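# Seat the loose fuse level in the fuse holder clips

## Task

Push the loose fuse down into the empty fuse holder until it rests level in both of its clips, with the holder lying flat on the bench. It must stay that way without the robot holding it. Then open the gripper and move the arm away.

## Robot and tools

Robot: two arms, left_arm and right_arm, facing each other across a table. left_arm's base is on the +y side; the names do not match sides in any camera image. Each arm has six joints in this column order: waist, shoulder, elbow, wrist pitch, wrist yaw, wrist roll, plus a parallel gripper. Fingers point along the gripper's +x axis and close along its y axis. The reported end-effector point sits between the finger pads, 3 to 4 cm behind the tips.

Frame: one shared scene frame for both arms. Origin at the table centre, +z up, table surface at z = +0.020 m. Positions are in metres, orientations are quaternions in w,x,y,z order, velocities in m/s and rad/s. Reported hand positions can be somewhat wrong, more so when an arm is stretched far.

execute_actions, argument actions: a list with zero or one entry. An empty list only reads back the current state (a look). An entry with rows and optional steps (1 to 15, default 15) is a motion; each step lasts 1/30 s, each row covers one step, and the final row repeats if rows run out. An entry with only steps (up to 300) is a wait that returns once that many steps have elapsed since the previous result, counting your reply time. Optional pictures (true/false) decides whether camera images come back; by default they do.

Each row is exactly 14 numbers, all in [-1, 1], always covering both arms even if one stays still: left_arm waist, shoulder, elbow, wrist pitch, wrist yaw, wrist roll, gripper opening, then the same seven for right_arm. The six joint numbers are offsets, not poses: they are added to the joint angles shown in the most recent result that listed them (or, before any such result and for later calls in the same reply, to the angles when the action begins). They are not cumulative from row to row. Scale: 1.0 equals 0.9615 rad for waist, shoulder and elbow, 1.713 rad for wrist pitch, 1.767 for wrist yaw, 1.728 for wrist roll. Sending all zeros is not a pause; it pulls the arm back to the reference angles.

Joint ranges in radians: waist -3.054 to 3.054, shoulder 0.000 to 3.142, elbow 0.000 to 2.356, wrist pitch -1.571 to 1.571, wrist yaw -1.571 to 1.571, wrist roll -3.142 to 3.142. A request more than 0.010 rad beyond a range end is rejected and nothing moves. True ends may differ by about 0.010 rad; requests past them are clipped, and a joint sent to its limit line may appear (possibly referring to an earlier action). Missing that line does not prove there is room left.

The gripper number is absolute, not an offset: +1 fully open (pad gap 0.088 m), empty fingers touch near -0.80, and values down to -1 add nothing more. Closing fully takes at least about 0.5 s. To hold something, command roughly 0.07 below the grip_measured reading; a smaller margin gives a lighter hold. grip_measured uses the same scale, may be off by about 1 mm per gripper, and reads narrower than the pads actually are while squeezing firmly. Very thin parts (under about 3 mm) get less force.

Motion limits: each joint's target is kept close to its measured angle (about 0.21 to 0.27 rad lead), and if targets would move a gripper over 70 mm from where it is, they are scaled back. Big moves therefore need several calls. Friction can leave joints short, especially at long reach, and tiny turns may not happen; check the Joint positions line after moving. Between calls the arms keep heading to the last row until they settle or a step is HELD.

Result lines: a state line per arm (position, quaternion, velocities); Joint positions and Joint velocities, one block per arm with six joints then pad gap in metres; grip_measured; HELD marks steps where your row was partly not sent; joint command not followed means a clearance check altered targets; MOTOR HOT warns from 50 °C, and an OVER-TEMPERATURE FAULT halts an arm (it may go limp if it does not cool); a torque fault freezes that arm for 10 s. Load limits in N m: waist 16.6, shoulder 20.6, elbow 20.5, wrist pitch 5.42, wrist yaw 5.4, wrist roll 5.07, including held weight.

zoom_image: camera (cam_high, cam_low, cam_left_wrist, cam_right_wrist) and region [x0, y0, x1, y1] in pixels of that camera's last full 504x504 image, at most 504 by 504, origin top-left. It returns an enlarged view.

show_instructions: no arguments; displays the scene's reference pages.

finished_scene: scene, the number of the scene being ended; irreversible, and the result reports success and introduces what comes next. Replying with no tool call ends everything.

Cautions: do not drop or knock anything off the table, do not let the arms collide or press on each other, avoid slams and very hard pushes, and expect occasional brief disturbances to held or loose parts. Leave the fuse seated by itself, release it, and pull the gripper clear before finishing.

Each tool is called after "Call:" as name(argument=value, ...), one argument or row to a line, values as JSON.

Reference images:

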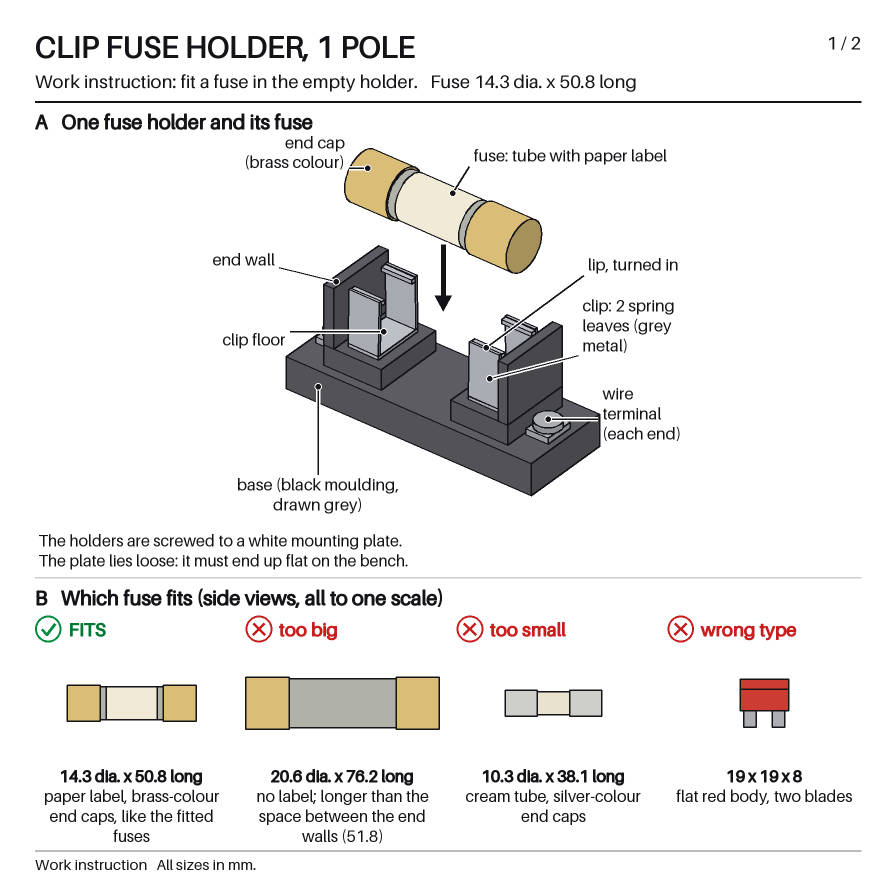

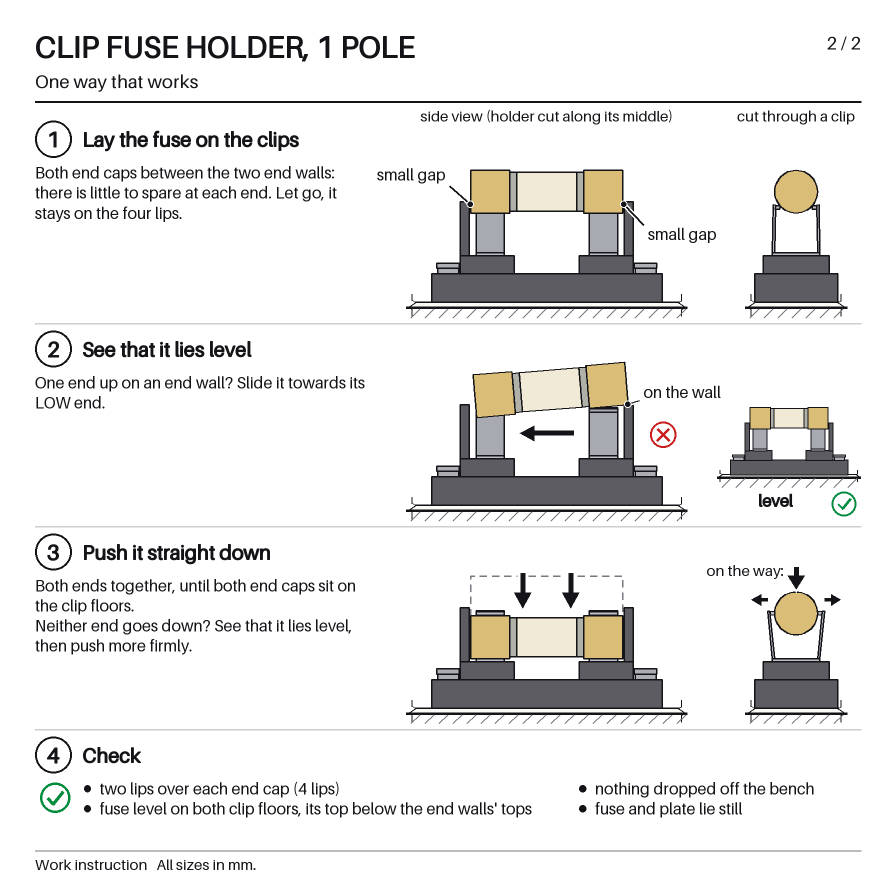

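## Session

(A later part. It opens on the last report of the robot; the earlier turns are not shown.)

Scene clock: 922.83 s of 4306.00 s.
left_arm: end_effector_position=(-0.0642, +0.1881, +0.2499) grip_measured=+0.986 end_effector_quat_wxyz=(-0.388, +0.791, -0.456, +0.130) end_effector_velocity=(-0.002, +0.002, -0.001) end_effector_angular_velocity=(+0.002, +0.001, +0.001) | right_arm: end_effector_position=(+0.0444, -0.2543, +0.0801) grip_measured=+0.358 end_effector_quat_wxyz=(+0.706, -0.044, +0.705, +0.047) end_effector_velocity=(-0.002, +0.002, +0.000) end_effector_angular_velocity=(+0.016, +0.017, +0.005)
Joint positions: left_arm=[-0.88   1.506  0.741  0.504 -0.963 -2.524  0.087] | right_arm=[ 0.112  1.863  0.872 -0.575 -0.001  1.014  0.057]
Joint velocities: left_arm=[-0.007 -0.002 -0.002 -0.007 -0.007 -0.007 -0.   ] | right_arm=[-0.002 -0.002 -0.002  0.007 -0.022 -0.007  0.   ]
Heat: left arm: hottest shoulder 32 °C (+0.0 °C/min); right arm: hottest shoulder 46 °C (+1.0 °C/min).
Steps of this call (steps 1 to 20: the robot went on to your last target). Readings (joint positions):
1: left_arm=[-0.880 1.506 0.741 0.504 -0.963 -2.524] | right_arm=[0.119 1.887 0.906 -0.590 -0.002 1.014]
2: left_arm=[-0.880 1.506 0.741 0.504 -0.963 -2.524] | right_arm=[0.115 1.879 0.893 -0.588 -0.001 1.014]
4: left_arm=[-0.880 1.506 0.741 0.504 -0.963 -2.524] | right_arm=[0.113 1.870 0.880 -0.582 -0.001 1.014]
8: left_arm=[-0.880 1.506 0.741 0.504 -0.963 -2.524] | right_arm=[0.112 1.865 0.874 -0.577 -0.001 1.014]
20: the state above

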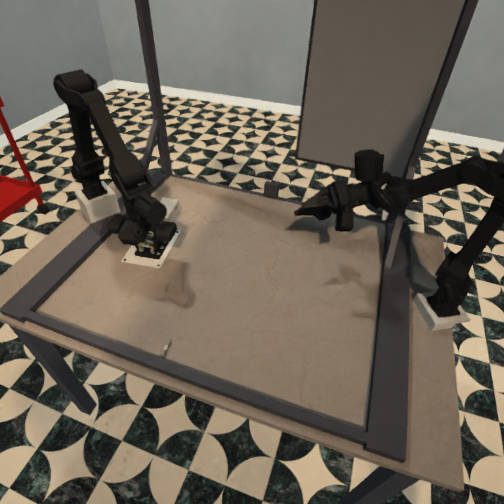

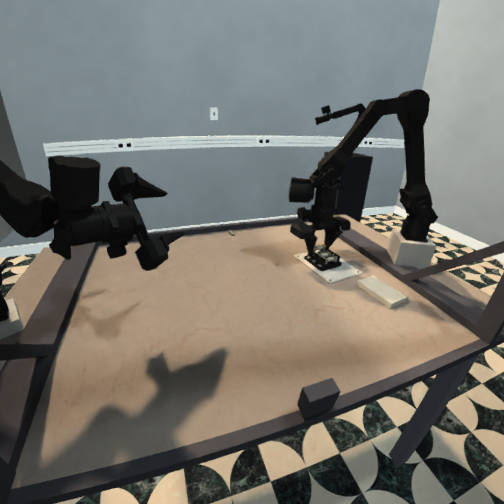

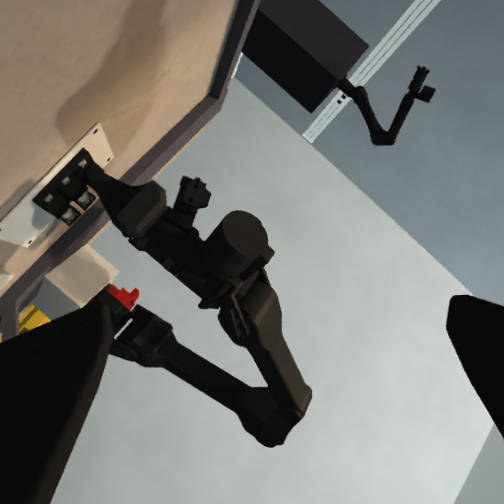

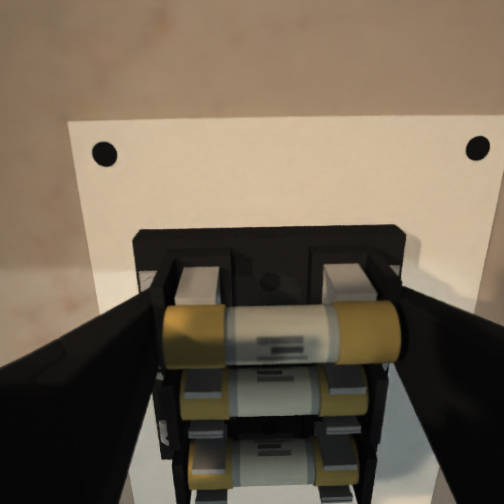

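Call:
execute_actions(
  actions=[
    {"rows": [[0,0,0,0,0,0,1,0,-0.004,0,0,0,0,0.5],[0,0,0,0,0,0,1,0,-0.004,0,0,0,0,0.5],[0,0,0,0,0,0,1,0,-0.005,0.002,0,0,0,0.5],[0,0,0,0,0,0,1,0,-0.007,0.006,-0.001,0,0,0.5],[0,0,0,0,0,0,1,0,-0.012,0.011,-0.006,0,0,0.5],[0,0,0,0,0,0,1,0,-0.019,0.016,-0.013,0,0,0.5],[0,0,0,0,0,0,1,0,-0.027,0.021,-0.021,0,0,0.5],[0,0,0,0,0,0,1,0,-0.035,0.027,-0.029,0,0,0.5],[0,0,0,0,0,0,1,0,-0.043,0.032,-0.037,0,0,0.5],[0,0,0,0,0,0,1,0,-0.051,0.038,-0.045,0,0,0.5],[0,0,0,0,0,0,1,0,-0.059,0.043,-0.053,0,0,0.5],[0,0,0,0,0,0,1,0,-0.067,0.049,-0.060,0,0,0.5],[0,0,0,0,0,0,1,0,-0.075,0.054,-0.068,0,0,0.5],[0,0,0,0,0,0,1,0,-0.081,0.059,-0.074,0,0,0.5],[0,0,0,0,0,0,1,0,-0.0861,0.0621,-0.0784,0,0,0.5]], "steps": 15},
  ],
  pictures=false,
)

Call:
execute_actions(
  actions=[
    {"steps": 12},
  ],
  pictures=false,
)

Call:
execute_actions(
  actions=[
    {"rows": [[0,0,0,0,0,0,1,0,0,0,0,0,0,-0.55]], "steps": 15},
  ],
)

Scene clock: 953.47 s of 4306.00 s.
left_arm: end_effector_position=(-0.0642, +0.1881, +0.2499) grip_measured=+0.986 end_effector_quat_wxyz=(-0.388, +0.791, -0.456, +0.130) end_effector_velocity=(-0.004, +0.001, +0.001) end_effector_angular_velocity=(-0.002, +0.003, -0.004) | right_arm: end_effector_position=(+0.0440, -0.2551, +0.1028) grip_measured=+0.497 end_effector_quat_wxyz=(+0.705, -0.047, +0.707, +0.044) end_effector_velocity=(+0.004, +0.010, +0.083) end_effector_angular_velocity=(+0.050, -0.015, +0.005)
Joint positions: left_arm=[-0.88   1.506  0.741  0.504 -0.963 -2.524  0.087] | right_arm=[ 0.112  1.805  0.912 -0.681 -0.001  1.014  0.063]
Joint velocities: left_arm=[-0.012 -0.002  0.002 -0.007 -0.007 -0.007 -0.   ] | right_arm=[-0.002 -0.212  0.139 -0.3   -0.007 -0.007  0.   ]
Heat: left arm: hottest shoulder 32 °C (+0.0 °C/min); right arm: hottest shoulder 43 °C (-3.0 °C/min).
Steps of this call (steps 1 to 15: the robot went on to your last target; steps 16 to 90: nothing new was sent; then 27.13 s passed at rest; steps 91 to 105: all 15 steps of this action). Readings (joint positions):
91: left_arm=[-0.880 1.506 0.741 0.504 -0.963 -2.524] | right_arm=[0.112 1.863 0.872 -0.575 -0.001 1.014]
92: left_arm=[-0.880 1.506 0.741 0.504 -0.963 -2.524] | right_arm=[0.112 1.863 0.872 -0.574 -0.001 1.014]
94: left_arm=[-0.880 1.506 0.741 0.504 -0.963 -2.524] | right_arm=[0.112 1.863 0.872 -0.574 -0.001 1.014]
98: left_arm=[-0.880 1.506 0.741 0.504 -0.963 -2.524] | right_arm=[0.112 1.856 0.877 -0.597 -0.001 1.014]
105: the state above

Scene clock: 953.87 s of 4306.00 s.
left_arm: end_effector_position=(-0.0642, +0.1881, +0.2499) grip_measured=+0.986 end_effector_quat_wxyz=(-0.388, +0.791, -0.456, +0.130) end_effector_velocity=(+0.000, +0.001, -0.001) end_effector_angular_velocity=(+0.010, -0.011, +0.004) | right_arm: end_effector_position=(+0.0440, -0.2550, +0.1092) grip_measured=+0.497 end_effector_quat_wxyz=(+0.705, -0.047, +0.706, +0.044) end_effector_velocity=(-0.002, -0.009, -0.001) end_effector_angular_velocity=(-0.041, +0.011, -0.010)
Joint positions: left_arm=[-0.88   1.506  0.741  0.504 -0.963 -2.524  0.087] | right_arm=[ 0.112  1.79   0.923 -0.708 -0.001  1.014  0.063]
Joint velocities: left_arm=[-0.002 -0.002 -0.002 -0.007 -0.007  0.007 -0.   ] | right_arm=[-0.002  0.002 -0.002 -0.037  0.007  0.007 -0.   ]
Heat: left arm: hottest shoulder 32 °C (+0.0 °C/min); right arm: hottest shoulder 43 °C (-3.0 °C/min).
Steps of this call (steps 1 to 12: the robot went on to your last target). Readings (joint positions):
1: left_arm=[-0.880 1.506 0.741 0.504 -0.963 -2.524] | right_arm=[0.112 1.799 0.916 -0.689 -0.001 1.014]
2: left_arm=[-0.880 1.506 0.741 0.504 -0.963 -2.524] | right_arm=[0.112 1.795 0.919 -0.695 -0.001 1.014]
4: left_arm=[-0.880 1.506 0.741 0.504 -0.963 -2.524] | right_arm=[0.112 1.790 0.922 -0.701 -0.001 1.014]
8: left_arm=[-0.880 1.506 0.741 0.504 -0.963 -2.524] | right_arm=[0.112 1.790 0.923 -0.707 -0.001 1.014]
12: the state above

Scene clock: 954.37 s of 4306.00 s.
left_arm: end_effector_position=(-0.0642, +0.1881, +0.2499) grip_measured=+0.986 end_effector_quat_wxyz=(-0.388, +0.791, -0.456, +0.130) end_effector_velocity=(-0.002, +0.002, -0.001) end_effector_angular_velocity=(+0.010, -0.011, -0.001) | right_arm: end_effector_position=(+0.0440, -0.2550, +0.1092) grip_measured=-0.542 end_effector_quat_wxyz=(+0.705, -0.047, +0.706, +0.044) end_effector_velocity=(-0.002, -0.003, +0.001) end_effector_angular_velocity=(-0.012, +0.014, +0.020)
Joint positions: left_arm=[-0.88   1.506  0.741  0.504 -0.963 -2.524  0.087] | right_arm=[ 0.112  1.79   0.923 -0.708 -0.001  1.014  0.012]
Joint velocities: left_arm=[-0.007 -0.002 -0.002 -0.007 -0.007  0.007 -0.   ] | right_arm=[-0.002 -0.002  0.002 -0.022 -0.007 -0.022 -0.004]
Heat: left arm: hottest shoulder 32 °C (+0.0 °C/min); right arm: hottest shoulder 43 °C (-3.0 °C/min).
Steps of this call (steps 1 to 15: all 15 steps of this action). Readings (joint positions):
1: left_arm=[-0.880 1.506 0.741 0.504 -0.963 -2.524] | right_arm=[0.112 1.790 0.923 -0.708 -0.001 1.014]
2: left_arm=[-0.880 1.506 0.741 0.504 -0.963 -2.524] | right_arm=[0.112 1.790 0.923 -0.708 -0.001 1.014]
4: left_arm=[-0.880 1.506 0.741 0.504 -0.963 -2.524] | right_arm=[0.112 1.790 0.923 -0.708 -0.001 1.014]
8: left_arm=[-0.880 1.506 0.741 0.504 -0.963 -2.524] | right_arm=[0.112 1.790 0.923 -0.708 -0.001 1.014]
15: the state above

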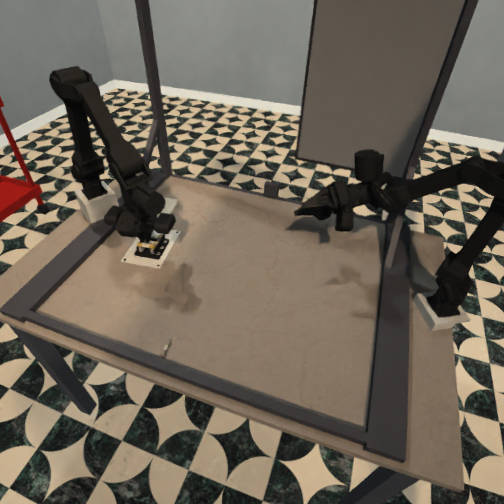

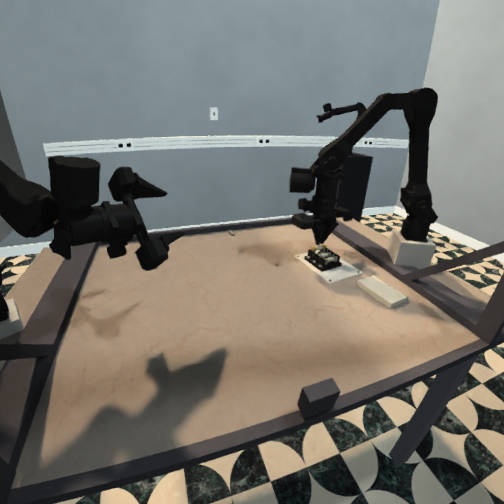

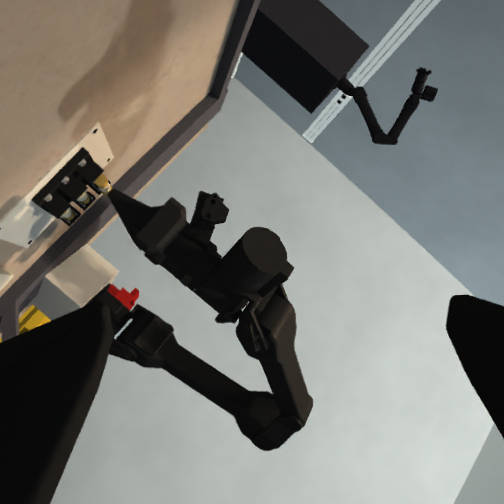

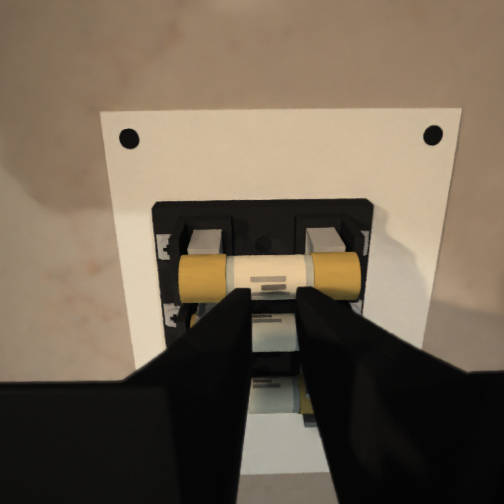

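Call:
execute_actions(
  actions=[
    {"rows": [[0,0,0,0,0,0,1,0,0.008,-0.008,0.003,0,0,-0.55],[0,0,0,0,0,0,1,0,0.011,-0.010,0.006,0,0,-0.55],[0,0,0,0,0,0,1,0,0.014,-0.012,0.009,0,0,-0.55],[0,0,0,0,0,0,1,0,0.017,-0.014,0.012,0,0,-0.55],[0,0,0,0,0,0,1,0,0.020,-0.016,0.015,0,0,-0.55],[0,0,0,0,0,0,1,0,0.0225,-0.018,0.017,0,0,-0.55],[0,0,0,0,0,0,1,0,0.0245,-0.0194,0.0189,0,0,-0.55]], "steps": 14},
  ],
  pictures=false,
)

Call:
execute_actions(
  actions=[
    {"rows": [[0,0,0,0,0,0,1,0,0.010,-0.009,0.003,0,0,-0.55],[0,0,0,0,0,0,1,0,0.016,-0.013,0.005,0,0,-0.55],[0,0,0,0,0,0,1,0,0.022,-0.017,0.0075,0,0,-0.55],[0,0,0,0,0,0,1,0,0.028,-0.021,0.010,0,0,-0.55],[0,0,0,0,0,0,1,0,0.035,-0.026,0.012,0,0,-0.55],[0,0,0,0,0,0,1,0,0.042,-0.031,0.0145,0,0,-0.55],[0,0,0,0,0,0,1,0,0.049,-0.036,0.017,0,0,-0.55],[0,0,0,0,0,0,1,0,0.056,-0.041,0.019,0,0,-0.55],[0,0,0,0,0,0,1,0,0.063,-0.046,0.0215,0,0,-0.55],[0,0,0,0,0,0,1,0,0.070,-0.051,0.024,0,0,-0.55],[0,0,0,0,0,0,1,0,0.077,-0.0565,0.026,0,0,-0.55],[0,0,0,0,0,0,1,0,0.084,-0.062,0.0285,0,0,-0.55],[0,0,0,0,0,0,1,0,0.091,-0.067,0.031,0,0,-0.55],[0,0,0,0,0,0,1,0,0.098,-0.072,0.033,0,0,-0.55],[0,0,0,0,0,0,1,0,0.105,-0.0771,0.0354,0,0,-0.55]], "steps": 15},
  ],
  pictures=false,
)

Call:
execute_actions(
  actions=[
    {"steps": 15},
  ],
)

Call:
execute_actions(
  actions=[
    {"rows": [[0,0,0,0,0,0,1,0,0.03,-0.022,0.005,0,0,-0.55],[0,0,0,0,0,0,1,0,0.02,-0.015,0.003,0,0,-0.55],[0,0,0,0,0,0,1,0,0.01,-0.007,0.001,0,0,-0.55],[0,0,0,0,0,0,1,0,0,0,0,0,0,-0.55]], "steps": 10},
  ],
  pictures=false,
)

Scene clock: 1011.67 s of 4306.00 s.
left_arm: end_effector_position=(-0.0642, +0.1881, +0.2499) grip_measured=+0.986 end_effector_quat_wxyz=(-0.388, +0.791, -0.456, +0.130) end_effector_velocity=(+0.004, +0.003, -0.000) end_effector_angular_velocity=(+0.001, -0.002, +0.025) | right_arm: end_effector_position=(+0.0443, -0.2545, +0.1025) grip_measured=-0.547 end_effector_quat_wxyz=(+0.705, -0.046, +0.706, +0.045) end_effector_velocity=(+0.000, -0.001, +0.001) end_effector_angular_velocity=(-0.005, -0.006, +0.024)
Joint positions: left_arm=[-0.88   1.506  0.741  0.504 -0.963 -2.524  0.087] | right_arm=[ 0.112  1.807  0.912 -0.678 -0.001  1.014  0.012]
Joint velocities: left_arm=[ 0.002 -0.002 -0.002 -0.007 -0.022 -0.007 -0.   ] | right_arm=[ 0.002 -0.002  0.002 -0.007  0.007 -0.022 -0.   ]
Heat: left arm: hottest shoulder 32 °C (+0.0 °C/min); right arm: hottest shoulder 39 °C (-4.0 °C/min).
Steps of this call (steps 1 to 15: the robot went on to your last target; steps 16 to 90: nothing new was sent; then 53.83 s passed at rest; steps 91 to 104: all 14 steps of this action). Readings (joint positions):
91: left_arm=[-0.880 1.506 0.741 0.504 -0.963 -2.524] | right_arm=[0.112 1.790 0.923 -0.708 -0.001 1.014]
92: left_arm=[-0.880 1.506 0.741 0.504 -0.963 -2.524] | right_arm=[0.112 1.790 0.923 -0.707 -0.001 1.014]
94: left_arm=[-0.880 1.506 0.741 0.504 -0.963 -2.524] | right_arm=[0.112 1.792 0.922 -0.699 -0.001 1.014]
98: left_arm=[-0.880 1.506 0.741 0.504 -0.963 -2.524] | right_arm=[0.112 1.802 0.915 -0.684 -0.001 1.014]
104: the state above

Scene clock: 1012.17 s of 4306.00 s.
left_arm: end_effector_position=(-0.0642, +0.1881, +0.2499) grip_measured=+0.986 end_effector_quat_wxyz=(-0.388, +0.791, -0.456, +0.130) end_effector_velocity=(+0.001, +0.002, -0.003) end_effector_angular_velocity=(+0.007, -0.000, +0.006) | right_arm: end_effector_position=(+0.0420, -0.2589, +0.0950) grip_measured=-0.547 end_effector_quat_wxyz=(+0.703, -0.050, +0.709, +0.041) end_effector_velocity=(-0.005, -0.009, -0.009) end_effector_angular_velocity=(-0.017, +0.016, +0.019)
Joint positions: left_arm=[-0.88   1.506  0.741  0.504 -0.963 -2.524  0.087] | right_arm=[ 0.112  1.819  0.89  -0.656 -0.002  1.014  0.012]
Joint velocities: left_arm=[-0.002 -0.002 -0.007 -0.007 -0.007 -0.007  0.   ] | right_arm=[-0.002  0.007 -0.037  0.022 -0.007 -0.022 -0.   ]
Heat: left arm: hottest shoulder 32 °C (+0.0 °C/min); right arm: hottest shoulder 39 °C (-4.0 °C/min).
Steps of this call (steps 1 to 15: all 15 steps of this action). Readings (joint positions):
1: left_arm=[-0.880 1.506 0.741 0.504 -0.963 -2.524] | right_arm=[0.112 1.807 0.912 -0.678 -0.001 1.014]
2: left_arm=[-0.880 1.506 0.741 0.504 -0.963 -2.524] | right_arm=[0.112 1.808 0.911 -0.677 -0.001 1.014]
4: left_arm=[-0.880 1.506 0.741 0.504 -0.963 -2.524] | right_arm=[0.112 1.810 0.909 -0.675 -0.001 1.014]
8: left_arm=[-0.880 1.506 0.741 0.504 -0.963 -2.524] | right_arm=[0.112 1.814 0.903 -0.669 -0.001 1.014]
15: the state above

Scene clock: 1012.67 s of 4306.00 s.
left_arm: end_effector_position=(-0.0642, +0.1881, +0.2499) grip_measured=+0.986 end_effector_quat_wxyz=(-0.388, +0.791, -0.456, +0.130) end_effector_velocity=(+0.000, +0.001, -0.001) end_effector_angular_velocity=(-0.006, +0.014, +0.008) | right_arm: end_effector_position=(+0.0419, -0.2593, +0.0943) grip_measured=-0.547 end_effector_quat_wxyz=(+0.703, -0.049, +0.709, +0.042) end_effector_velocity=(+0.001, +0.003, +0.001) end_effector_angular_velocity=(+0.014, +0.002, +0.005)
Joint positions: left_arm=[-0.88   1.506  0.741  0.504 -0.963 -2.524  0.087] | right_arm=[ 0.112  1.819  0.886 -0.652 -0.002  1.014  0.012]
Joint velocities: left_arm=[-0.002 -0.002 -0.002 -0.007 -0.007 -0.022 -0.   ] | right_arm=[-0.002 -0.002  0.002  0.007 -0.007 -0.007 -0.   ]
Heat: left arm: hottest shoulder 32 °C (+0.0 °C/min); right arm: hottest shoulder 39 °C (-4.0 °C/min).
Steps of this call (steps 1 to 15: the robot went on to your last target). Readings (joint positions):
1: left_arm=[-0.880 1.506 0.741 0.504 -0.963 -2.524] | right_arm=[0.112 1.819 0.888 -0.654 -0.002 1.014]
2: left_arm=[-0.880 1.506 0.741 0.504 -0.963 -2.524] | right_arm=[0.112 1.819 0.887 -0.654 -0.002 1.014]
4: left_arm=[-0.880 1.506 0.741 0.504 -0.963 -2.524] | right_arm=[0.112 1.819 0.886 -0.653 -0.002 1.014]
8: left_arm=[-0.880 1.506 0.741 0.504 -0.963 -2.524] | right_arm=[0.112 1.819 0.886 -0.652 -0.002 1.014]
15: the state above
All arms were judged still, so your last target was given up. Only a new action makes them travel on or press farther. Fingers that are still opening or closing keep moving.

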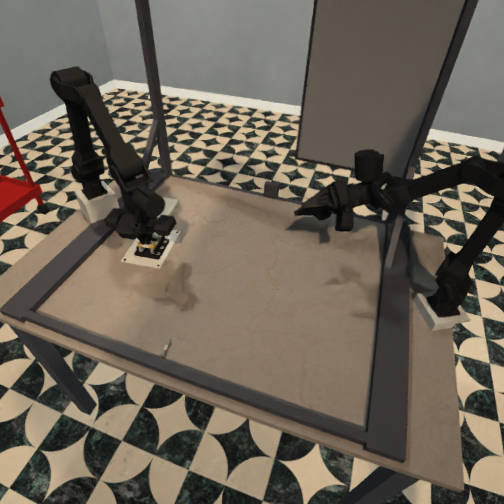

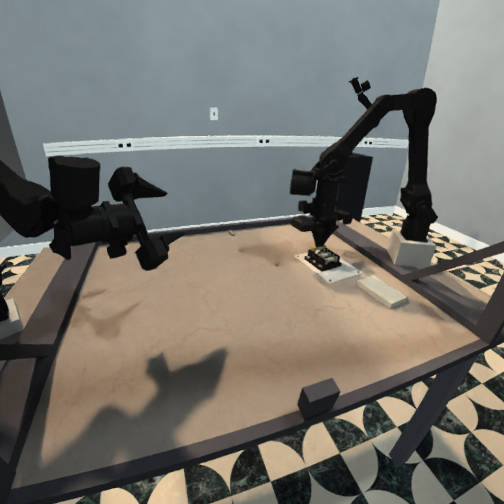

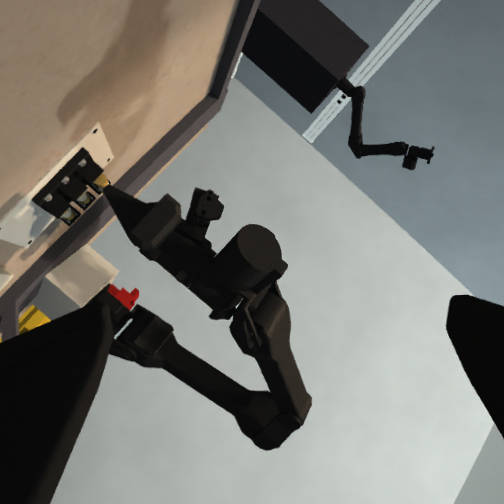

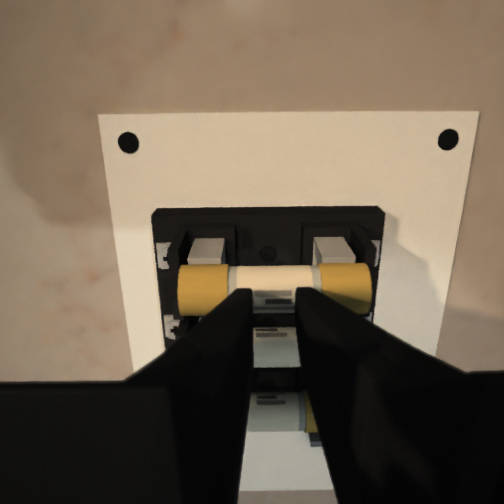

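Scene clock: 1013.00 s of 4306.00 s.
left_arm: end_effector_position=(-0.0642, +0.1881, +0.2499) grip_measured=+0.986 end_effector_quat_wxyz=(-0.388, +0.791, -0.456, +0.130) end_effector_velocity=(-0.002, +0.002, -0.001) end_effector_angular_velocity=(-0.006, +0.014, +0.003) | right_arm: end_effector_position=(+0.0432, -0.2563, +0.0998) grip_measured=-0.547 end_effector_quat_wxyz=(+0.706, -0.044, +0.705, +0.047) end_effector_velocity=(+0.001, +0.003, +0.001) end_effector_angular_velocity=(+0.014, +0.002, +0.005)
Joint positions: left_arm=[-0.88   1.506  0.741  0.504 -0.963 -2.524  0.087] | right_arm=[ 0.112  1.802  0.892 -0.656 -0.002  1.014  0.012]
Joint velocities: left_arm=[-0.007 -0.002 -0.002 -0.007 -0.007 -0.022 -0.   ] | right_arm=[-0.002 -0.002  0.002  0.007 -0.007 -0.007 -0.   ]
Heat: left arm: hottest shoulder 32 °C (+0.0 °C/min); right arm: hottest shoulder 39 °C (-4.1 °C/min).
Steps of this call (steps 1 to 10: all 10 steps of this action). Readings (joint positions):
1: left_arm=[-0.880 1.506 0.741 0.504 -0.963 -2.524] | right_arm=[0.112 1.813 0.888 -0.652 -0.002 1.014]
2: left_arm=[-0.880 1.506 0.741 0.504 -0.963 -2.524] | right_arm=[0.112 1.808 0.888 -0.652 -0.002 1.014]
4: left_arm=[-0.880 1.506 0.741 0.504 -0.963 -2.524] | right_arm=[0.112 1.803 0.889 -0.652 -0.002 1.014]
8: left_arm=[-0.880 1.506 0.741 0.504 -0.963 -2.524] | right_arm=[0.112 1.802 0.891 -0.655 -0.002 1.014]
10: the state above

Call:
execute_actions(
  actions=[
    {"rows": [[0,0,0,0,0,0,1,0,0.03,-0.013,0.005,0,0,-0.55],[0,0,0,0,0,0,1,0,0.046,-0.022,0.009,0,0,-0.55],[0,0,0,0,0,0,1,0,0.062,-0.030,0.0125,0,0,-0.55],[0,0,0,0,0,0,1,0,0.078,-0.039,0.016,0,0,-0.55],[0,0,0,0,0,0,1,0,0.094,-0.048,0.0195,0,0,-0.55],[0,0,0,0,0,0,1,0,0.110,-0.056,0.0228,0,0,-0.55],[0,0,0,0,0,0,1,0,0.118,-0.062,0.0235,0,0,-0.55],[0,0,0,0,0,0,1,0,0.125,-0.067,0.0241,0,0,-0.55],[0,0,0,0,0,0,1,0,0.132,-0.072,0.0248,0,0,-0.55],[0,0,0,0,0,0,1,0,0.139,-0.078,0.0254,0,0,-0.55],[0,0,0,0,0,0,1,0,0.146,-0.083,0.0261,0,0,-0.55],[0,0,0,0,0,0,1,0,0.153,-0.088,0.0267,0,0,-0.55],[0,0,0,0,0,0,1,0,0.161,-0.094,0.0274,0,0,-0.55],[0,0,0,0,0,0,1,0,0.168,-0.099,0.028,0,0,-0.55],[0,0,0,0,0,0,1,0,0.175,-0.104,0.0286,0,0,-0.55]], "steps": 15},
  ],
  pictures=false,
)

Call:
execute_actions(
  actions=[
    {"steps": 12},
  ],
)

Call:
execute_actions(
  actions=[
    {"rows": [[0,0,0,0,0,0,1,0,0.07,-0.04,0.005,0,0,-0.55],[0,0,0,0,0,0,1,0,0.05,-0.03,0.004,0,0,-0.55],[0,0,0,0,0,0,1,0,0.03,-0.018,0.002,0,0,-0.55],[0,0,0,0,0,0,1,0,0.015,-0.008,0.001,0,0,-0.55],[0,0,0,0,0,0,1,0,0,0,0,0,0,-0.55],[0,0,0,0,0,0,1,0,-0.01,0.006,0,0,0,-0.55]], "steps": 12},
  ],
  pictures=false,
)

Scene clock: 1050.37 s of 4306.00 s.
left_arm: end_effector_position=(-0.0642, +0.1881, +0.2499) grip_measured=+0.986 end_effector_quat_wxyz=(-0.388, +0.791, -0.456, +0.130) end_effector_velocity=(+0.000, +0.001, +0.001) end_effector_angular_velocity=(-0.002, +0.003, +0.006) | right_arm: end_effector_position=(+0.0402, -0.2622, +0.0905) grip_measured=-0.547 end_effector_quat_wxyz=(+0.700, -0.053, +0.711, +0.038) end_effector_velocity=(-0.010, -0.013, -0.013) end_effector_angular_velocity=(-0.051, +0.047, +0.009)
Joint positions: left_arm=[-0.88   1.506  0.741  0.504 -0.963 -2.524  0.087] | right_arm=[ 0.113  1.827  0.877 -0.647 -0.003  1.014  0.012]
Joint velocities: left_arm=[-0.002 -0.002  0.002 -0.007 -0.007 -0.007 -0.   ] | right_arm=[ 0.002  0.032 -0.027 -0.007 -0.022 -0.007 -0.   ]
Heat: left arm: hottest shoulder 32 °C (+0.0 °C/min); right arm: hottest shoulder 36 °C (-4.0 °C/min).
Steps of this call (steps 1 to 15: the robot went on to your last target; steps 16 to 90: nothing new was sent; then 33.87 s passed at rest; steps 91 to 105: all 15 steps of this action). Readings (joint positions):
91: left_arm=[-0.880 1.506 0.741 0.504 -0.963 -2.524] | right_arm=[0.112 1.802 0.892 -0.656 -0.002 1.014]
92: left_arm=[-0.880 1.506 0.741 0.504 -0.963 -2.524] | right_arm=[0.112 1.804 0.892 -0.656 -0.002 1.014]
94: left_arm=[-0.880 1.506 0.741 0.504 -0.963 -2.524] | right_arm=[0.112 1.811 0.891 -0.656 -0.002 1.014]
98: left_arm=[-0.880 1.506 0.741 0.504 -0.963 -2.524] | right_arm=[0.112 1.820 0.886 -0.653 -0.002 1.014]
105: the state above

Scene clock: 1050.77 s of 4306.00 s.
left_arm: end_effector_position=(-0.0642, +0.1881, +0.2499) grip_measured=+0.986 end_effector_quat_wxyz=(-0.388, +0.791, -0.456, +0.130) end_effector_velocity=(+0.000, +0.001, +0.003) end_effector_angular_velocity=(-0.016, +0.009, +0.006) | right_arm: end_effector_position=(+0.0399, -0.2625, +0.0898) grip_measured=-0.547 end_effector_quat_wxyz=(+0.700, -0.053, +0.711, +0.038) end_effector_velocity=(-0.003, -0.001, +0.000) end_effector_angular_velocity=(-0.004, +0.010, +0.010)
Joint positions: left_arm=[-0.88   1.506  0.741  0.504 -0.963 -2.524  0.087] | right_arm=[ 0.113  1.829  0.876 -0.645 -0.004  1.014  0.012]
Joint velocities: left_arm=[-0.002 -0.007 -0.002  0.007 -0.007 -0.007 -0.   ] | right_arm=[ 0.002 -0.002 -0.002 -0.007 -0.007 -0.007 -0.   ]
Heat: left arm: hottest shoulder 32 °C (+0.0 °C/min); right arm: hottest shoulder 36 °C (-4.0 °C/min).
Steps of this call (steps 1 to 12: the robot went on to your last target). Readings (joint positions):
1: left_arm=[-0.880 1.506 0.741 0.504 -0.963 -2.524] | right_arm=[0.113 1.828 0.877 -0.646 -0.003 1.014]
2: left_arm=[-0.880 1.506 0.741 0.504 -0.963 -2.524] | right_arm=[0.113 1.828 0.876 -0.646 -0.004 1.014]
4: left_arm=[-0.880 1.506 0.741 0.504 -0.963 -2.524] | right_arm=[0.113 1.828 0.876 -0.645 -0.004 1.014]
8: left_arm=[-0.880 1.506 0.741 0.504 -0.963 -2.524] | right_arm=[0.113 1.829 0.876 -0.645 -0.004 1.014]
12: the state above

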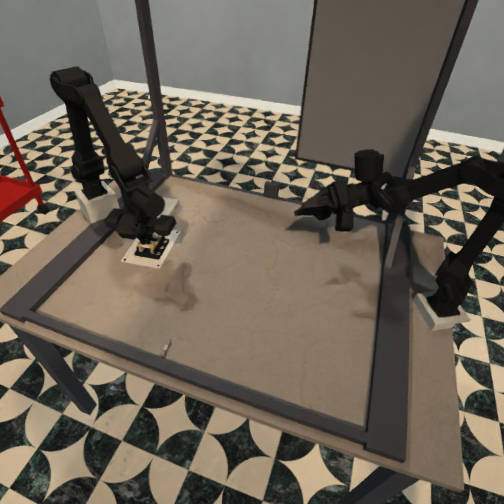

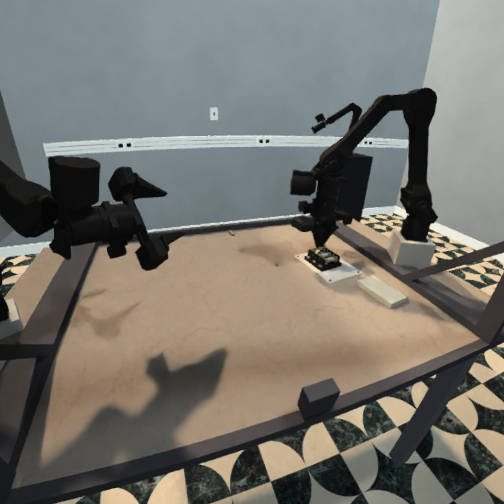

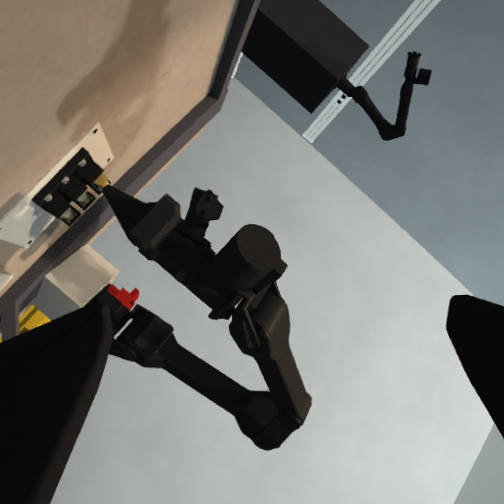

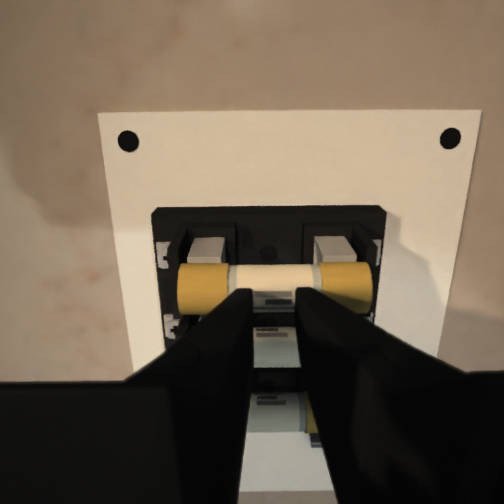

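Scene clock: 1051.17 s of 4306.00 s.
left_arm: end_effector_position=(-0.0642, +0.1881, +0.2499) grip_measured=+0.986 end_effector_quat_wxyz=(-0.388, +0.791, -0.456, +0.130) end_effector_velocity=(-0.002, +0.002, -0.001) end_effector_angular_velocity=(+0.002, +0.001, +0.001) | right_arm: end_effector_position=(+0.0427, -0.2565, +0.0992) grip_measured=-0.547 end_effector_quat_wxyz=(+0.705, -0.043, +0.706, +0.048) end_effector_velocity=(+0.001, -0.000, +0.002) end_effector_angular_velocity=(+0.005, +0.006, -0.015)
Joint positions: left_arm=[-0.88   1.506  0.741  0.504 -0.963 -2.524  0.087] | right_arm=[ 0.113  1.801  0.888 -0.651 -0.004  1.014  0.012]
Joint velocities: left_arm=[-0.007 -0.002 -0.002 -0.007 -0.007 -0.007 -0.   ] | right_arm=[-0.007 -0.007  0.002 -0.007 -0.007  0.007 -0.   ]
Heat: left arm: hottest shoulder 32 °C (+0.0 °C/min); right arm: hottest shoulder 36 °C (-4.0 °C/min).
Steps of this call (steps 1 to 12: all 12 steps of this action). Readings (joint positions):
1: left_arm=[-0.880 1.506 0.741 0.504 -0.963 -2.524] | right_arm=[0.113 1.824 0.878 -0.646 -0.004 1.014]
2: left_arm=[-0.880 1.506 0.741 0.504 -0.963 -2.524] | right_arm=[0.113 1.818 0.880 -0.647 -0.004 1.014]
4: left_arm=[-0.880 1.506 0.741 0.504 -0.963 -2.524] | right_arm=[0.113 1.810 0.884 -0.649 -0.004 1.014]
8: left_arm=[-0.880 1.506 0.741 0.504 -0.963 -2.524] | right_arm=[0.113 1.802 0.887 -0.651 -0.004 1.014]
12: the state above

Call:
zoom_image(
  camera="cam_right_wrist",
  region=[140, 200, 400, 350],
)

Call:
zoom_image(
  camera="cam_left_wrist",
  region=[20, 130, 140, 240],
)

Call:
zoom_image(
  camera="cam_low",
  region=[285, 225, 370, 290],
)

Call:
zoom_image(
  camera="cam_high",
  region=[110, 215, 190, 275],
)

Region (140, 200, 400, 350) of cam_right_wrist's 504x504 image, scaled by 1.938, with more detail than that image has; it fills the top 291 rows of this view, and the rest is white.

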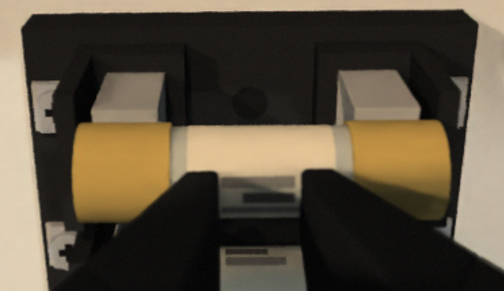

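Region (20, 130, 140, 240) of cam_left_wrist's 504x504 image, scaled by 4.200, with more detail than that image has; it fills the top 462 rows of this view, and the rest is white.

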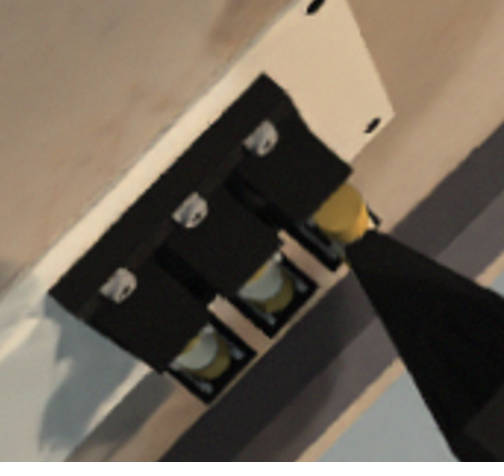

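Region (285, 225, 370, 290) of cam_low's 504x504 image, scaled by 5.929, with more detail than that image has; it fills the top 385 rows of this view, and the rest is white.

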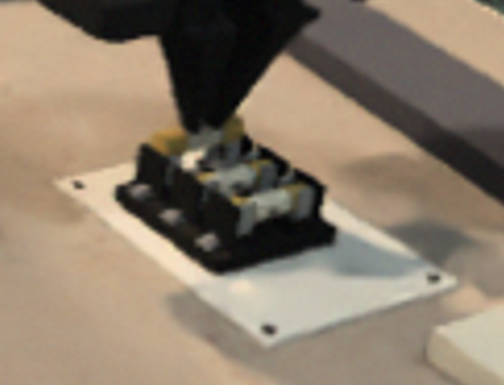

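Region (110, 215, 190, 275) of cam_high's 504x504 image, scaled by 6.300, with more detail than that image has; it fills the top 378 rows of this view, and the rest is white.

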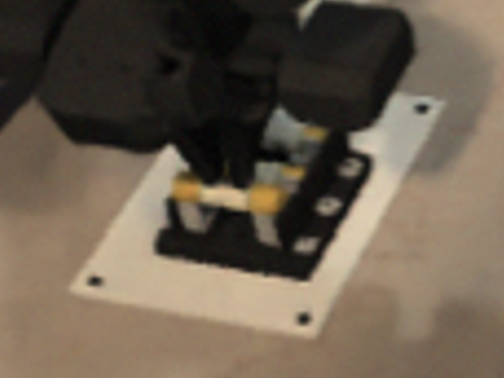

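Call:
execute_actions(
  actions=[
    {"rows": [[0,0,0,0,0,0,1,0,-0.004,0.010,-0.004,0,0,-0.55],[0,0,0,0,0,0,1,0,-0.008,0.016,-0.008,0,0,-0.55],[0,0,0,0,0,0,1,0,-0.011,0.022,-0.012,0,0,-0.55],[0,0,0,0,0,0,1,0,-0.0125,0.028,-0.016,0.002,0,-0.55],[0,0,0,0,0,0,1,0,-0.0125,0.034,-0.020,0.003,0,-0.55],[0,0,0,0,0,0,1,0,-0.0125,0.0385,-0.024,0.004,0,-0.55],[0,0,0,0,0,0,1,0,-0.0125,0.0385,-0.024,0.004,0,-0.55],[0,0,0,0,0,0,1,0.004,-0.004,0.044,-0.025,0.004,0.004,-0.7],[0,0,0,0,0,0,1,0.008,0.006,0.051,-0.026,0.004,0.006,-0.85],[0,0,0,0,0,0,1,0.012,0.015,0.059,-0.027,0.004,0.008,-0.85],[0,0,0,0,0,0,1,0.016,0.023,0.067,-0.028,0.004,0.0105,-0.85],[0,0,0,0,0,0,1,0.020,0.030,0.075,-0.029,0.004,0.013,-0.85],[0,0,0,0,0,0,1,0.0235,0.037,0.083,-0.030,0.004,0.015,-0.85],[0,0,0,0,0,0,1,0.0265,0.043,0.090,-0.031,0.004,0.017,-0.85],[0,0,0,0,0,0,1,0.029,0.047,0.0945,-0.0318,0.004,0.0185,-0.85]], "steps": 15},
  ],
  pictures=false,
)

Call:
execute_actions(
  actions=[
    {"steps": 12},
  ],
)

Scene clock: 1155.40 s of 4306.00 s.
left_arm: end_effector_position=(-0.0642, +0.1881, +0.2499) grip_measured=+0.986 end_effector_quat_wxyz=(-0.388, +0.791, -0.456, +0.130) end_effector_velocity=(+0.001, +0.003, -0.003) end_effector_angular_velocity=(+0.008, +0.008, +0.008) | right_arm: end_effector_position=(+0.0435, -0.2443, +0.1062) grip_measured=-0.784 end_effector_quat_wxyz=(+0.706, -0.045, +0.705, +0.045) end_effector_velocity=(-0.011, +0.047, -0.009) end_effector_angular_velocity=(-0.031, +0.021, +0.000)
Joint positions: left_arm=[-0.88   1.506  0.741  0.504 -0.963 -2.524  0.087] | right_arm=[ 0.13   1.825  0.954 -0.699  0.     1.033  0.001]
Joint velocities: left_arm=[-0.002 -0.007 -0.007 -0.022 -0.007 -0.022 -0.   ] | right_arm=[ 0.095  0.173  0.188 -0.051 -0.007  0.095 -0.   ]
Heat: left arm: hottest shoulder 32 °C (+0.0 °C/min); right arm: hottest shoulder 32 °C (-2.0 °C/min).
Steps of this call (steps 1 to 15: the robot went on to your last target; steps 16 to 90: nothing new was sent; then 100.73 s passed at rest; steps 91 to 105: all 15 steps of this action). Readings (joint positions):
91: left_arm=[-0.880 1.506 0.741 0.504 -0.963 -2.524] | right_arm=[0.113 1.798 0.890 -0.652 -0.004 1.014]
92: left_arm=[-0.880 1.506 0.741 0.504 -0.963 -2.524] | right_arm=[0.113 1.797 0.891 -0.654 -0.004 1.014]
94: left_arm=[-0.880 1.506 0.741 0.504 -0.963 -2.524] | right_arm=[0.113 1.797 0.896 -0.661 -0.004 1.014]
98: left_arm=[-0.880 1.506 0.741 0.504 -0.963 -2.524] | right_arm=[0.113 1.797 0.910 -0.683 -0.002 1.014]
105: the state above

Scene clock: 1155.80 s of 4306.00 s.
left_arm: end_effector_position=(-0.0642, +0.1881, +0.2499) grip_measured=+0.986 end_effector_quat_wxyz=(-0.388, +0.791, -0.456, +0.130) end_effector_velocity=(+0.002, +0.003, -0.000) end_effector_angular_velocity=(+0.001, -0.002, +0.020) | right_arm: end_effector_position=(+0.0425, -0.2409, +0.1053) grip_measured=-0.784 end_effector_quat_wxyz=(+0.705, -0.046, +0.706, +0.044) end_effector_velocity=(-0.002, -0.005, +0.000) end_effector_angular_velocity=(-0.017, +0.015, +0.005)
Joint positions: left_arm=[-0.88   1.506  0.741  0.504 -0.963 -2.524  0.087] | right_arm=[ 0.137  1.839  0.968 -0.704  0.     1.041  0.001]
Joint velocities: left_arm=[-0.002 -0.002 -0.002 -0.007 -0.022 -0.007 -0.   ] | right_arm=[-0.002 -0.002 -0.002 -0.022 -0.007 -0.007 -0.   ]
Heat: left arm: hottest shoulder 32 °C (+0.0 °C/min); right arm: hottest shoulder 32 °C (-2.0 °C/min).
Steps of this call (steps 1 to 12: the robot went on to your last target). Readings (joint positions):
1: left_arm=[-0.880 1.506 0.741 0.504 -0.963 -2.524] | right_arm=[0.133 1.830 0.959 -0.700 0.000 1.035]
2: left_arm=[-0.880 1.506 0.741 0.504 -0.963 -2.524] | right_arm=[0.135 1.834 0.963 -0.701 0.000 1.037]
4: left_arm=[-0.880 1.506 0.741 0.504 -0.963 -2.524] | right_arm=[0.137 1.837 0.966 -0.703 0.000 1.039]
8: left_arm=[-0.880 1.506 0.741 0.504 -0.963 -2.524] | right_arm=[0.137 1.839 0.968 -0.704 0.000 1.041]
12: the state above

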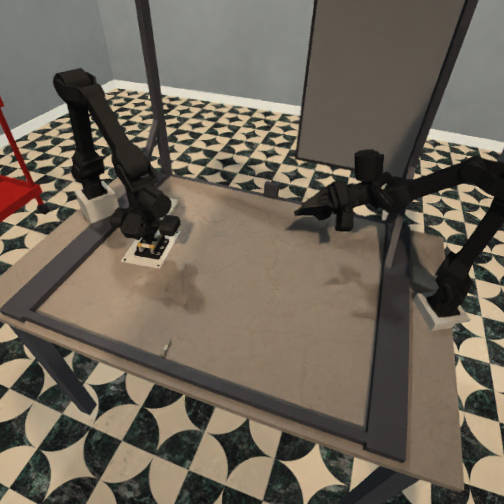

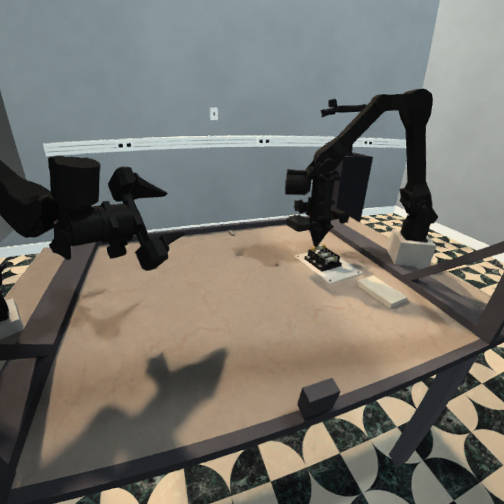

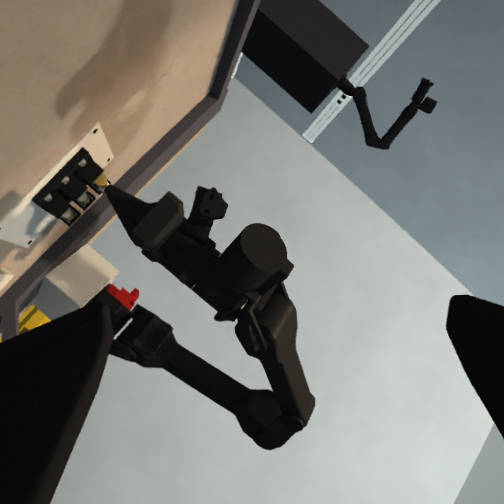

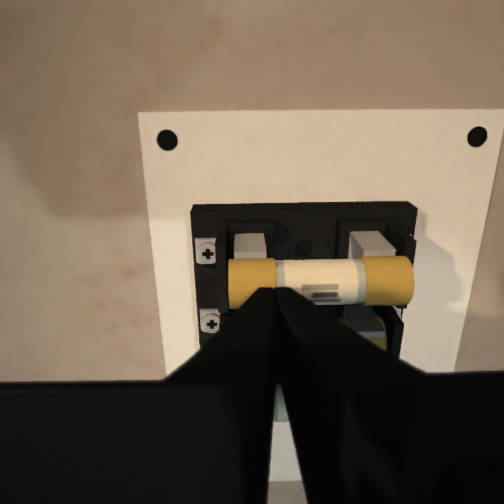

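Call:
execute_actions(
  actions=[
    {"rows": [[0,0,0,0,0,0,1,-0.002,0.004,0.014,-0.004,0,-0.003,-0.85],[0,0,0,0,0,0,1,-0.004,0.008,0.019,-0.009,0,-0.004,-0.85],[0,0,0,0,0,0,1,-0.006,0.012,0.025,-0.015,0,-0.005,-0.85],[0,0,0,0,0,0,1,-0.008,0.017,0.031,-0.021,0,-0.0065,-0.85],[0,0,0,0,0,0,1,-0.010,0.022,0.038,-0.028,0,-0.008,-0.85],[0,0,0,0,0,0,1,-0.012,0.027,0.045,-0.035,0,-0.009,-0.85],[0,0,0,0,0,0,1,-0.0145,0.032,0.052,-0.042,0,-0.0105,-0.85],[0,0,0,0,0,0,1,-0.0165,0.037,0.059,-0.049,0,-0.012,-0.85],[0,0,0,0,0,0,1,-0.019,0.042,0.066,-0.056,0,-0.013,-0.85],[0,0,0,0,0,0,1,-0.021,0.047,0.073,-0.063,0,-0.0145,-0.7],[0,0,0,0,0,0,1,-0.023,0.052,0.080,-0.070,0,-0.0155,-0.6],[0,0,0,0,0,0,1,-0.025,0.057,0.086,-0.076,0,-0.0165,-0.5],[0,0,0,0,0,0,1,-0.0265,0.061,0.091,-0.080,0,-0.0175,-0.4],[0,0,0,0,0,0,1,-0.0275,0.064,0.095,-0.083,0,-0.018,-0.3],[0,0,0,0,0,0,1,-0.0285,0.0658,0.097,-0.0851,0,-0.0185,-0.23]], "steps": 15},
  ],
  pictures=false,
)

Call:
execute_actions(
  actions=[
    {"steps": 12},
  ],
)

Scene clock: 1237.70 s of 4306.00 s.
left_arm: end_effector_position=(-0.0642, +0.1881, +0.2499) grip_measured=+0.986 end_effector_quat_wxyz=(-0.388, +0.791, -0.456, +0.130) end_effector_velocity=(+0.002, +0.000, -0.000) end_effector_angular_velocity=(-0.007, +0.005, +0.011) | right_arm: end_effector_position=(+0.0456, -0.2493, +0.1079) grip_measured=-0.441 end_effector_quat_wxyz=(+0.687, -0.079, +0.722, +0.013) end_effector_velocity=(+0.006, -0.008, +0.002) end_effector_angular_velocity=(-0.130, +0.087, -0.007)
Joint positions: left_arm=[-0.88   1.506  0.741  0.504 -0.963 -2.524  0.087] | right_arm=[ 0.116  1.887  1.042 -0.831  0.     1.018  0.017]
Joint velocities: left_arm=[ 0.002  0.002 -0.002  0.007 -0.007 -0.007 -0.   ] | right_arm=[-0.042  0.095  0.125 -0.183 -0.022 -0.037  0.119]
Heat: left arm: hottest shoulder 32 °C (+0.0 °C/min); right arm: hottest shoulder 34 °C (+1.0 °C/min).
Steps of this call (steps 1 to 30: the robot went on to your last target; steps 31 to 90: nothing new was sent; then 78.40 s passed at rest; steps 91 to 105: all 15 steps of this action). Readings (joint positions):
91: left_arm=[-0.880 1.506 0.741 0.504 -0.963 -2.524] | right_arm=[0.137 1.839 0.969 -0.705 0.000 1.041]
92: left_arm=[-0.880 1.506 0.741 0.504 -0.963 -2.524] | right_arm=[0.137 1.839 0.970 -0.708 0.000 1.041]
94: left_arm=[-0.880 1.506 0.741 0.504 -0.963 -2.524] | right_arm=[0.137 1.842 0.977 -0.721 0.000 1.041]
98: left_arm=[-0.880 1.506 0.741 0.504 -0.963 -2.524] | right_arm=[0.130 1.857 1.000 -0.759 0.000 1.032]
105: the state above

Scene clock: 1238.10 s of 4306.00 s.
left_arm: end_effector_position=(-0.0642, +0.1881, +0.2499) grip_measured=+0.986 end_effector_quat_wxyz=(-0.388, +0.791, -0.456, +0.130) end_effector_velocity=(-0.003, +0.000, -0.001) end_effector_angular_velocity=(+0.003, +0.005, -0.013) | right_arm: end_effector_position=(+0.0460, -0.2505, +0.1082) grip_measured=-0.235 end_effector_quat_wxyz=(+0.684, -0.083, +0.724, +0.008) end_effector_velocity=(-0.001, -0.002, -0.001) end_effector_angular_velocity=(-0.008, +0.012, +0.004)
Joint positions: left_arm=[-0.88   1.506  0.741  0.504 -0.963 -2.524  0.087] | right_arm=[ 0.113  1.895  1.052 -0.848  0.     1.014  0.027]
Joint velocities: left_arm=[-0.007 -0.002 -0.002 -0.007  0.007 -0.007 -0.   ] | right_arm=[-0.002  0.002 -0.002 -0.007 -0.007 -0.007  0.001]
Heat: left arm: hottest shoulder 32 °C (+0.0 °C/min); right arm: hottest shoulder 34 °C (+1.0 °C/min).
Steps of this call (steps 1 to 12: the robot went on to your last target). Readings (joint positions):
1: left_arm=[-0.880 1.506 0.741 0.504 -0.963 -2.524] | right_arm=[0.115 1.891 1.045 -0.836 0.000 1.017]
2: left_arm=[-0.880 1.506 0.741 0.504 -0.963 -2.524] | right_arm=[0.114 1.892 1.047 -0.839 0.000 1.016]
4: left_arm=[-0.880 1.506 0.741 0.504 -0.963 -2.524] | right_arm=[0.113 1.894 1.050 -0.844 0.000 1.015]
8: left_arm=[-0.880 1.506 0.741 0.504 -0.963 -2.524] | right_arm=[0.113 1.895 1.051 -0.847 0.000 1.015]
12: the state above

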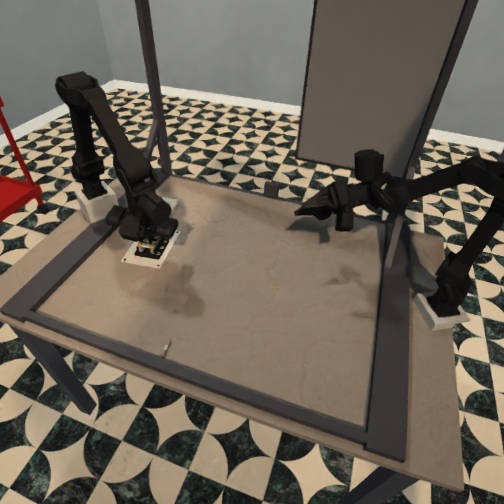

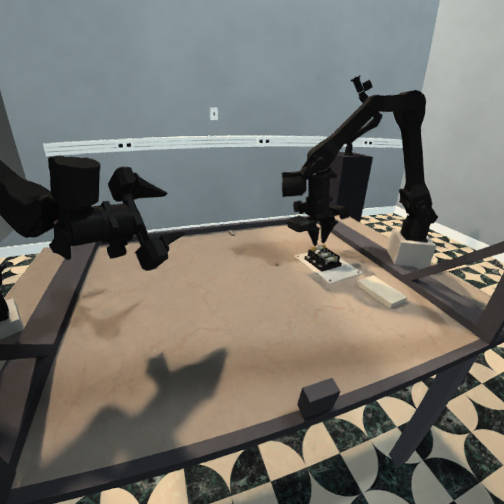

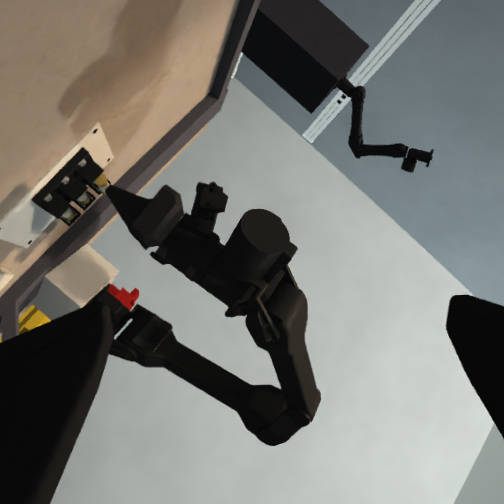

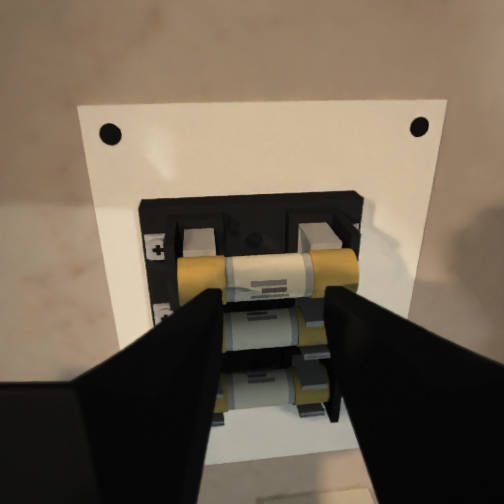

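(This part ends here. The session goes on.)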